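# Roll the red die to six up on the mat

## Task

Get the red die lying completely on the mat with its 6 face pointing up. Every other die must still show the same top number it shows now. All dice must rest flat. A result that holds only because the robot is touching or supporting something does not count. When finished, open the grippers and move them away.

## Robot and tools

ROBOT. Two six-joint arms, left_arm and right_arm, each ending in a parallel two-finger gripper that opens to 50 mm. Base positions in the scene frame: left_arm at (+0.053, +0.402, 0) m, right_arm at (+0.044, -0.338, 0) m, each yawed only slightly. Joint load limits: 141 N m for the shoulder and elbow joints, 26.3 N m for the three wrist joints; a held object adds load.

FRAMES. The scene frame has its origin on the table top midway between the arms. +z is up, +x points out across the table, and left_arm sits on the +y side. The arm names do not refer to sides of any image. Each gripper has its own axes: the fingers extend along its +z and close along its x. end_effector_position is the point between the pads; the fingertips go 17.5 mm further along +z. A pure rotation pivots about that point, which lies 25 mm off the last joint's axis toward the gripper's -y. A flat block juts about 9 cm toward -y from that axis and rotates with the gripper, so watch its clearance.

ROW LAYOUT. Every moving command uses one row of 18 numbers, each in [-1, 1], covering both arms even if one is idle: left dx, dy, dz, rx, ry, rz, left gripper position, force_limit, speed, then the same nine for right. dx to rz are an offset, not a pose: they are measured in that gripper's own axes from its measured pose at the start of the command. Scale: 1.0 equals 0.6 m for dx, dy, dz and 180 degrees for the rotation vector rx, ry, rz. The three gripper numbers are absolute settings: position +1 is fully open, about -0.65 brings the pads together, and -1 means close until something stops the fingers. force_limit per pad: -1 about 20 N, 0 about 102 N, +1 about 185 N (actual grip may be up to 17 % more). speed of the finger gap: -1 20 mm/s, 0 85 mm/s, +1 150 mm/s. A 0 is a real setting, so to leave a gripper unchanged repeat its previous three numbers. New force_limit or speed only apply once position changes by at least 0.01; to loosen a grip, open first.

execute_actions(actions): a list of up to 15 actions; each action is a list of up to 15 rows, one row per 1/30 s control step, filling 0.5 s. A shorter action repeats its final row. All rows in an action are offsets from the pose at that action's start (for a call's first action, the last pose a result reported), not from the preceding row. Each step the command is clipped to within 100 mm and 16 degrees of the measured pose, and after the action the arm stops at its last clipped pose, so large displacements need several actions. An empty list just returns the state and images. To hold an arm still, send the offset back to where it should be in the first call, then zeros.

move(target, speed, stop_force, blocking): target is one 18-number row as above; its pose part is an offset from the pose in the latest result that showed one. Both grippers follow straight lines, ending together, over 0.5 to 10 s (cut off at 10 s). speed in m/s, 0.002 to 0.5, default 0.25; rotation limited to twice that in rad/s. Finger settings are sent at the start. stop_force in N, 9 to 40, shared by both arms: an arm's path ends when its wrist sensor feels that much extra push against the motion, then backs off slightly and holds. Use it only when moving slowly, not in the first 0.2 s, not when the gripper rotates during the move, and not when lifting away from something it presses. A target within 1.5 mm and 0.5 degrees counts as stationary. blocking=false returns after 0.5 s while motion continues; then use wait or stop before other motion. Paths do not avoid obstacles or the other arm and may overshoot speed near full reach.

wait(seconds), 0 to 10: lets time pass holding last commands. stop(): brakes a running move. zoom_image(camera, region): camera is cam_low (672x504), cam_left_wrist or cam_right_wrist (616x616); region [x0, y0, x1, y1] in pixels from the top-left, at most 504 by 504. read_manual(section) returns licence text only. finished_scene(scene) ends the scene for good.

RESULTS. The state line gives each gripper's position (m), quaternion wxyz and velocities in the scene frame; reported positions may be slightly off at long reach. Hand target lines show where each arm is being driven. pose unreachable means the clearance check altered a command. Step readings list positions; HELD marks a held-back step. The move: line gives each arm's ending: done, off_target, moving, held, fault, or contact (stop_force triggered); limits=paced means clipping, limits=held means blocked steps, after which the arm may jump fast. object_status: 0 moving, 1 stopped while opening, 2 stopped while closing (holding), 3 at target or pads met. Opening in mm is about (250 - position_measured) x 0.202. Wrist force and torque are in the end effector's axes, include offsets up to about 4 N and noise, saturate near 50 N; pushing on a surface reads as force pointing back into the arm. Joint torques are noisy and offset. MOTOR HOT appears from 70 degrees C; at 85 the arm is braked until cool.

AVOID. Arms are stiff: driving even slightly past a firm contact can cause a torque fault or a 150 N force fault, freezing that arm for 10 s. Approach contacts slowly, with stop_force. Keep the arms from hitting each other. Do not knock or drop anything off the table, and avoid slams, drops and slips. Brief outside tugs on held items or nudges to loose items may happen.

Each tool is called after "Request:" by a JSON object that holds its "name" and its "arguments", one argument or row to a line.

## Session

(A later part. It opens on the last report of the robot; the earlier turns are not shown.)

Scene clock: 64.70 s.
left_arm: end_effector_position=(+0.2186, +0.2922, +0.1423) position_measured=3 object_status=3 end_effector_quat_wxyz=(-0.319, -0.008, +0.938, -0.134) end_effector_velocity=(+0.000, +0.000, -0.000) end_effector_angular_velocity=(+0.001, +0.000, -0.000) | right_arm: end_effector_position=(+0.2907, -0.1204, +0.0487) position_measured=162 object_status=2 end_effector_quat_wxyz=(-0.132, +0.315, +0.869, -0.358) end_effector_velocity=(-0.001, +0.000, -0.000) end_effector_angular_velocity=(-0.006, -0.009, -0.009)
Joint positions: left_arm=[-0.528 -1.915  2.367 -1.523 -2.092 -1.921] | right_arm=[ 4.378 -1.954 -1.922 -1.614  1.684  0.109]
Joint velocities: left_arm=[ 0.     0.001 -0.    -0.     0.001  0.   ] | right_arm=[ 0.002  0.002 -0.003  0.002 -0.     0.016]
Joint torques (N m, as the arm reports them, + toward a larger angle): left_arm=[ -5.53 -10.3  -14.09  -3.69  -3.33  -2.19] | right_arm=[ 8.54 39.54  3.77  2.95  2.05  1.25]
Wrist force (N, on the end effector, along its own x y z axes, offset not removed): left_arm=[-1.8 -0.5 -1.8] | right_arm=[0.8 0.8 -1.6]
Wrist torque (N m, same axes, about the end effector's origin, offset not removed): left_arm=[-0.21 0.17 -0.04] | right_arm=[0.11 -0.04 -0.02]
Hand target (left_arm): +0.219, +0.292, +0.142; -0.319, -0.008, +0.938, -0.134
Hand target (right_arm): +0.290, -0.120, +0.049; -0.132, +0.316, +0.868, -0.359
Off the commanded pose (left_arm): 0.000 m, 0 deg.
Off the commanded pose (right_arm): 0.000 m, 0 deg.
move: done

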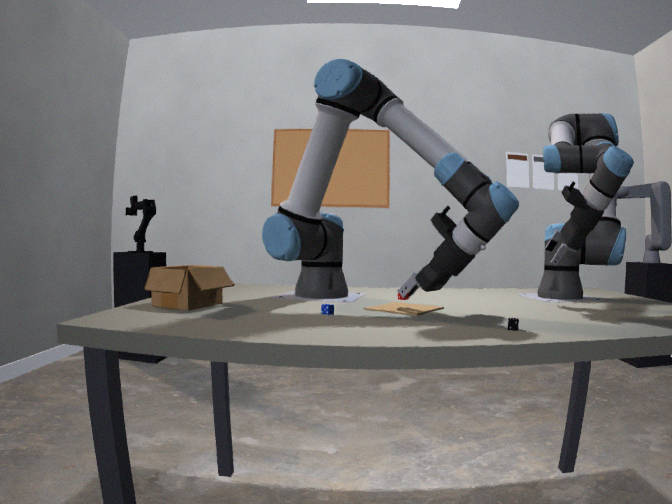

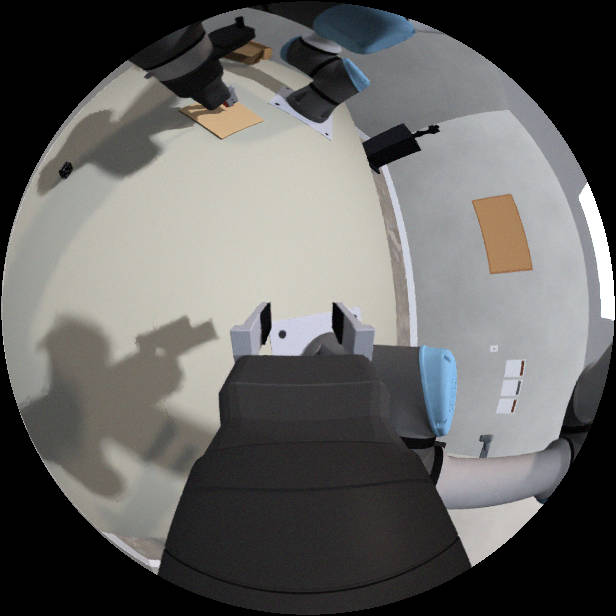

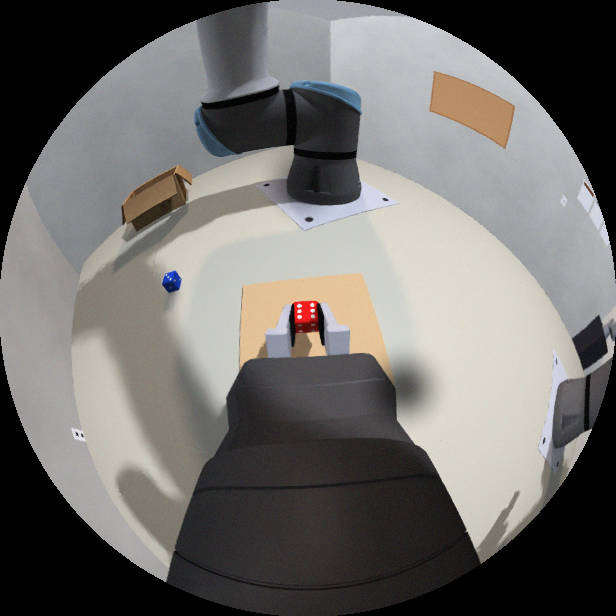

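Down = (0,+.707,+.707) locally.

Request:
{"name": "move", "arguments": {
  "target": [0,0,0,0,0,0,1,0,0,0,0.021,0.021,0,0,0,-1,-0.5,0],
  "speed": 0.05
}}

Request:
{"name": "move", "arguments": {
  "target": [0,0,0,0,0,0,1,0,0,0,0.013,0.013,0,0,0,-1,-0.5,0],
  "speed": 0.004,
  "stop_force": 9
}}

Scene clock: 68.87 s.
left_arm: end_effector_position=(+0.2186, +0.2922, +0.1423) position_measured=3 object_status=3 end_effector_quat_wxyz=(-0.319, -0.008, +0.938, -0.134) end_effector_velocity=(+0.000, +0.000, +0.000) end_effector_angular_velocity=(-0.000, +0.000, +0.000) | right_arm: end_effector_position=(+0.2906, -0.1203, +0.0312) position_measured=162 object_status=2 end_effector_quat_wxyz=(-0.132, +0.315, +0.869, -0.358) end_effector_velocity=(+0.000, -0.000, -0.002) end_effector_angular_velocity=(-0.000, -0.000, -0.000)
Joint positions: left_arm=[-0.528 -1.915  2.367 -1.523 -2.092 -1.921] | right_arm=[ 4.378 -1.984 -1.936 -1.571  1.684  0.109]
Joint velocities: left_arm=[ 0.  0.  0.  0. -0.  0.] | right_arm=[-0.    -0.004 -0.002  0.006 -0.     0.   ]
Joint torques (N m, as the arm reports them, + toward a larger angle): left_arm=[ -6.48 -11.15 -14.21  -3.65  -3.13  -2.34] | right_arm=[-8.89 27.37  5.51  2.6   2.08 -1.44]
Wrist force (N, on the end effector, along its own x y z axes, offset not removed): left_arm=[-0.4 -1.8 -3.6] | right_arm=[-1.1 -0.9 -1.6]
Wrist torque (N m, same axes, about the end effector's origin, offset not removed): left_arm=[-0.53 -0.08 -0.05] | right_arm=[-0.10 0.29 0.07]
Hand target (left_arm): +0.219, +0.292, +0.142; -0.319, -0.008, +0.938, -0.134
Hand target (right_arm): +0.291, -0.120, +0.031; -0.132, +0.315, +0.869, -0.358
Off the commanded pose (left_arm): 0.000 m, 0 deg.
Off the commanded pose (right_arm): 0.000 m, 0 deg.
move: done

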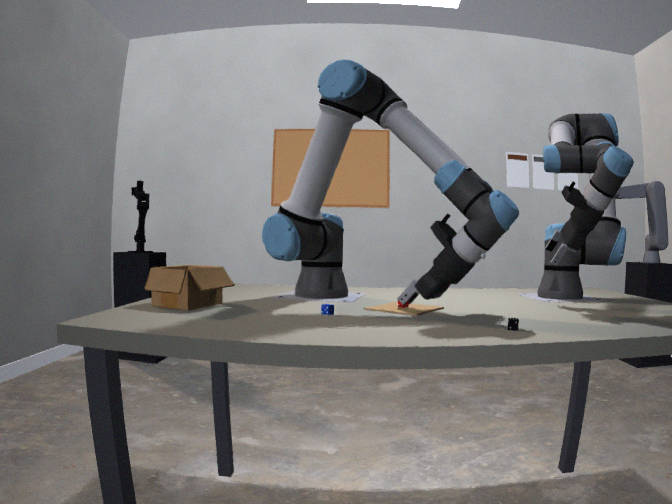

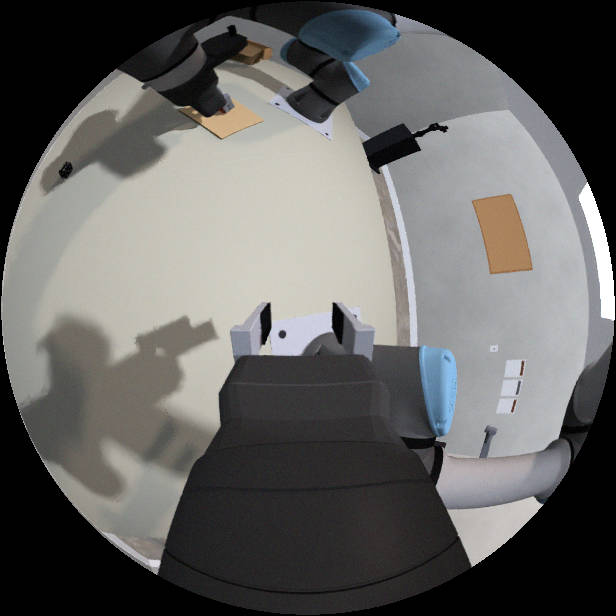

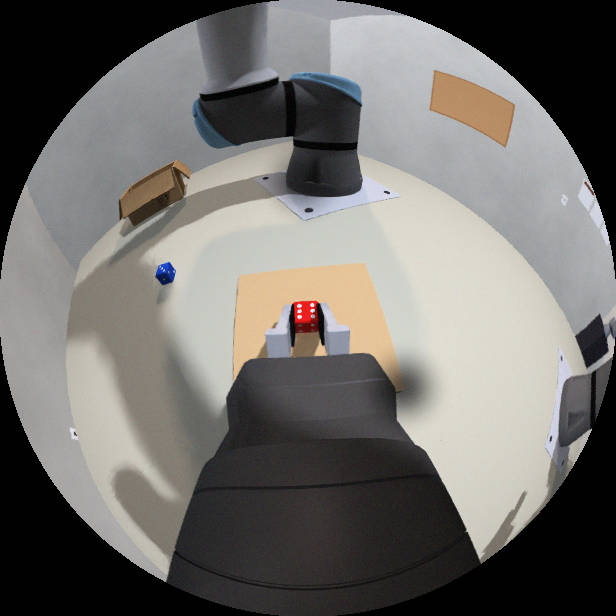

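Scene clock: 69.90 s.
left_arm: end_effector_position=(+0.2186, +0.2922, +0.1423) position_measured=3 object_status=3 end_effector_quat_wxyz=(-0.319, -0.008, +0.938, -0.134) end_effector_velocity=(-0.000, -0.000, +0.000) end_effector_angular_velocity=(-0.000, +0.000, +0.000) | right_arm: end_effector_position=(+0.2906, -0.1203, +0.0285) position_measured=162 object_status=2 end_effector_quat_wxyz=(-0.132, +0.315, +0.869, -0.358) end_effector_velocity=(-0.000, -0.001, +0.001) end_effector_angular_velocity=(-0.002, +0.001, +0.000)
Joint positions: left_arm=[-0.528 -1.915  2.367 -1.523 -2.092 -1.921] | right_arm=[ 4.378 -1.989 -1.938 -1.564  1.684  0.109]
Joint velocities: left_arm=[-0. -0. -0. -0. -0. -0.] | right_arm=[-0.     0.002 -0.    -0.004 -0.001  0.   ]
Joint torques (N m, as the arm reports them, + toward a larger angle): left_arm=[ -5.36 -11.78 -12.35  -3.53  -3.38  -2.26] | right_arm=[-3.48 33.56  7.78 -0.16  1.7  -0.27]
Wrist force (N, on the end effector, along its own x y z axes, offset not removed): left_arm=[1.2 -2.3 -2.1] | right_arm=[-0.7 -11.4 -18.7]
Wrist torque (N m, same axes, about the end effector's origin, offset not removed): left_arm=[-0.60 -0.30 -0.25] | right_arm=[0.34 0.15 0.13]
Hand target (left_arm): +0.219, +0.292, +0.142; -0.319, -0.008, +0.938, -0.134
Hand target (right_arm): +0.291, -0.120, +0.029; -0.132, +0.315, +0.869, -0.358
Off the commanded pose (left_arm): 0.000 m, 0 deg.
Off the commanded pose (right_arm): 0.008 m, 0 deg.
move: contact (right_arm)

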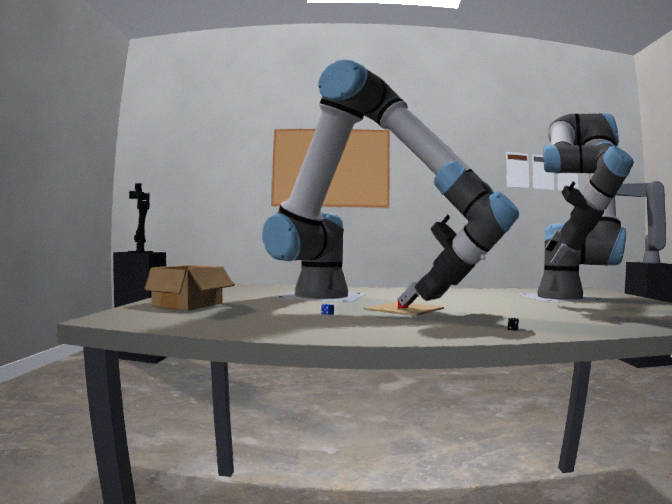

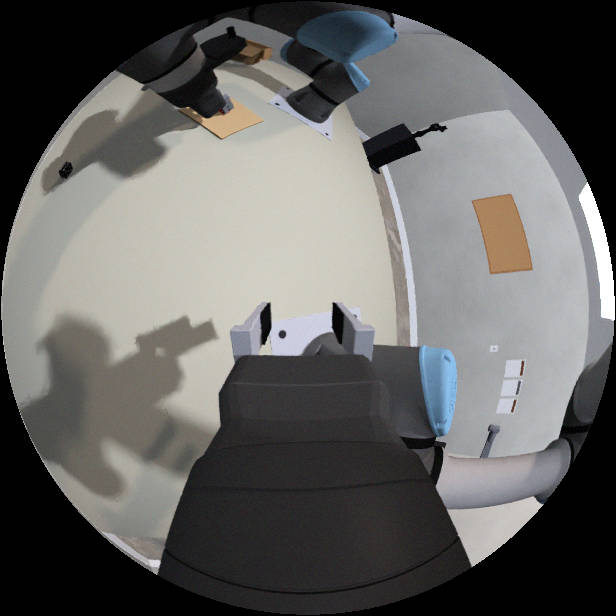

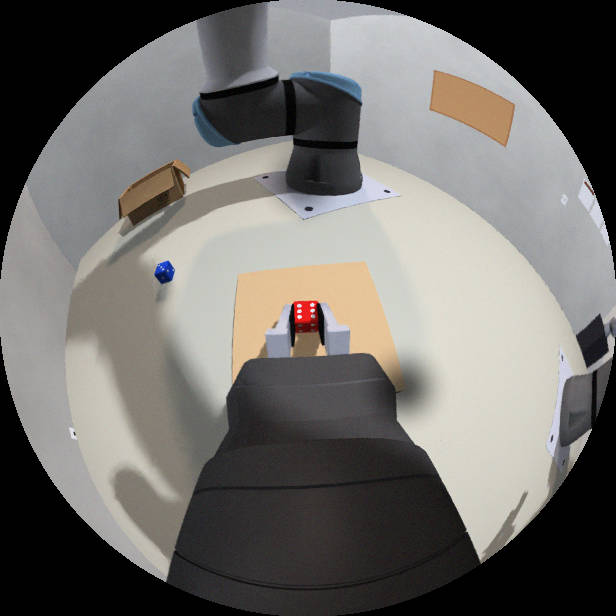

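Request:
{"name": "move", "arguments": {
  "target": [0,0,0,0,0,0,1,0,0,0,0,0,0,0,0,1,-0.5,0]
}}

Request:
{"name": "move", "arguments": {
  "target": [0,0,0,0,0,0,1,0,0,0,-0.08,-0.16,0,0,0,1,-0.5,0]
}}

Request:
{"name": "zoom_image", "arguments": {
  "camera": "cam_low",
  "region": [350, 250, 470, 330]
}}

Scene clock: 74.37 s.
left_arm: end_effector_position=(+0.2186, +0.2922, +0.1423) position_measured=3 object_status=3 end_effector_quat_wxyz=(-0.319, -0.008, +0.938, -0.134) end_effector_velocity=(+0.000, +0.000, +0.000) end_effector_angular_velocity=(+0.000, -0.001, -0.000) | right_arm: end_effector_position=(+0.2907, -0.1202, +0.0286) position_measured=3 object_status=3 end_effector_quat_wxyz=(-0.132, +0.315, +0.869, -0.358) end_effector_velocity=(+0.000, -0.000, -0.000) end_effector_angular_velocity=(-0.000, +0.000, +0.001)
Joint positions: left_arm=[-0.528 -1.915  2.367 -1.523 -2.092 -1.921] | right_arm=[ 4.378 -1.988 -1.937 -1.564  1.684  0.109]
Joint velocities: left_arm=[-0.    -0.001 -0.     0.     0.    -0.   ] | right_arm=[ 0. -0. -0.  0. -0. -0.]
Joint torques (N m, as the arm reports them, + toward a larger angle): left_arm=[ -5.14 -10.38 -13.07  -3.83  -3.19  -2.16] | right_arm=[-3.3  27.29  4.75  2.76 -0.78 -0.31]
Wrist force (N, on the end effector, along its own x y z axes, offset not removed): left_arm=[0.2 -1.3 -1.3] | right_arm=[-0.8 -0.5 -0.5]
Wrist torque (N m, same axes, about the end effector's origin, offset not removed): left_arm=[-0.39 -0.13 -0.20] | right_arm=[0.01 0.26 0.01]
Hand target (left_arm): +0.219, +0.292, +0.142; -0.319, -0.008, +0.938, -0.134
Hand target (right_arm): +0.291, -0.120, +0.029; -0.132, +0.315, +0.869, -0.358
Off the commanded pose (left_arm): 0.000 m, 0 deg.
Off the commanded pose (right_arm): 0.000 m, 0 deg.
move: done

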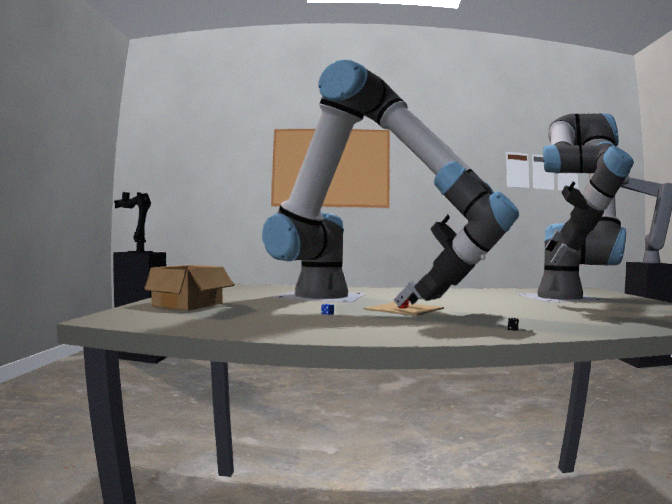

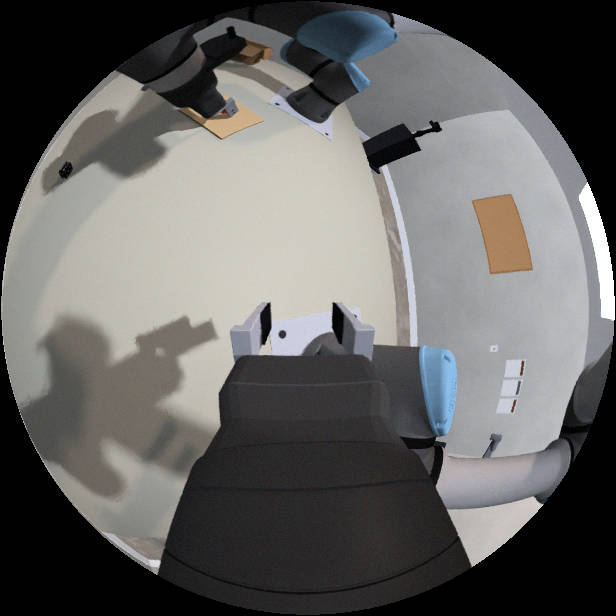

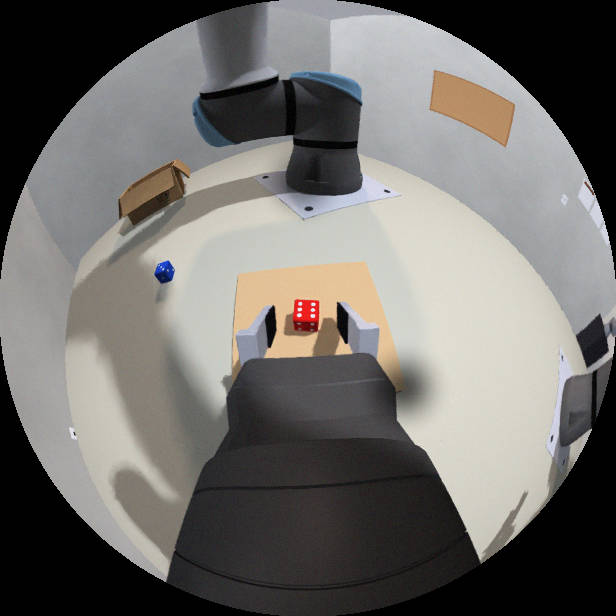

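Scene clock: 75.47 s.
left_arm: end_effector_position=(+0.2186, +0.2922, +0.1423) position_measured=3 object_status=3 end_effector_quat_wxyz=(-0.319, -0.008, +0.938, -0.134) end_effector_velocity=(+0.000, +0.000, -0.000) end_effector_angular_velocity=(+0.001, +0.000, -0.000) | right_arm: end_effector_position=(+0.3126, -0.0947, +0.1301) position_measured=3 object_status=3 end_effector_quat_wxyz=(-0.132, +0.315, +0.869, -0.358) end_effector_velocity=(+0.000, +0.001, +0.003) end_effector_angular_velocity=(-0.000, +0.001, -0.000)
Joint positions: left_arm=[-0.528 -1.915  2.367 -1.523 -2.092 -1.921] | right_arm=[ 4.368 -1.908 -1.734 -1.849  1.677  0.101]
Joint velocities: left_arm=[-0.     0.    -0.    -0.     0.001  0.   ] | right_arm=[-0.     0.     0.007 -0.008  0.001 -0.001]
Joint torques (N m, as the arm reports them, + toward a larger angle): left_arm=[ -5.71 -10.93 -13.09  -3.61  -3.31  -2.15] | right_arm=[-8.37 39.56 30.48 -2.06 -1.45 -1.36]
Wrist force (N, on the end effector, along its own x y z axes, offset not removed): left_arm=[-0.9 -1.7 -0.5] | right_arm=[0.1 -0.5 -0.3]
Wrist torque (N m, same axes, about the end effector's origin, offset not removed): left_arm=[-0.44 0.03 -0.07] | right_arm=[-0.01 0.07 0.09]
Hand target (left_arm): +0.219, +0.292, +0.142; -0.319, -0.008, +0.938, -0.134
Hand target (right_arm): +0.313, -0.095, +0.130; -0.132, +0.315, +0.869, -0.358
Off the commanded pose (left_arm): 0.000 m, 0 deg.
Off the commanded pose (right_arm): 0.000 m, 0 deg.
move: done

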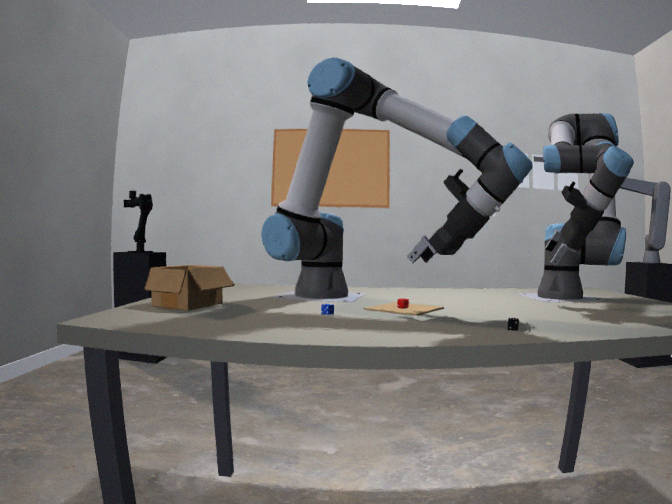

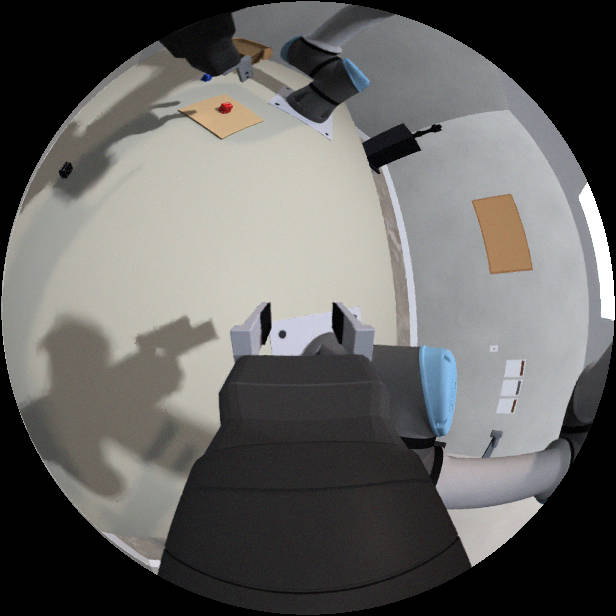

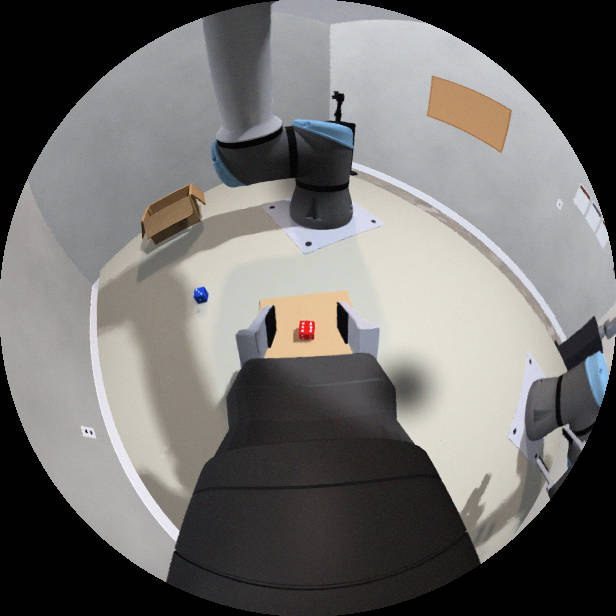

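Region (350, 250, 470, 330) of cam_low's 672x504 image, scaled by 4.200, with more detail than that image has.

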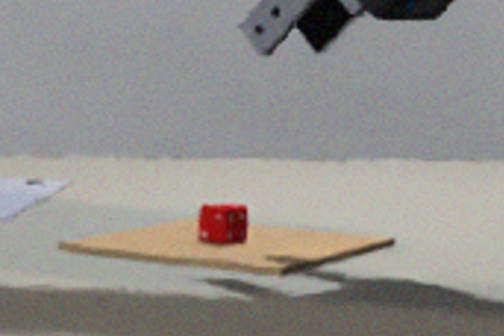

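Request:
{"name": "finished_scene", "arguments": {
  "scene": 1
}}

The scene is finished: the task was done.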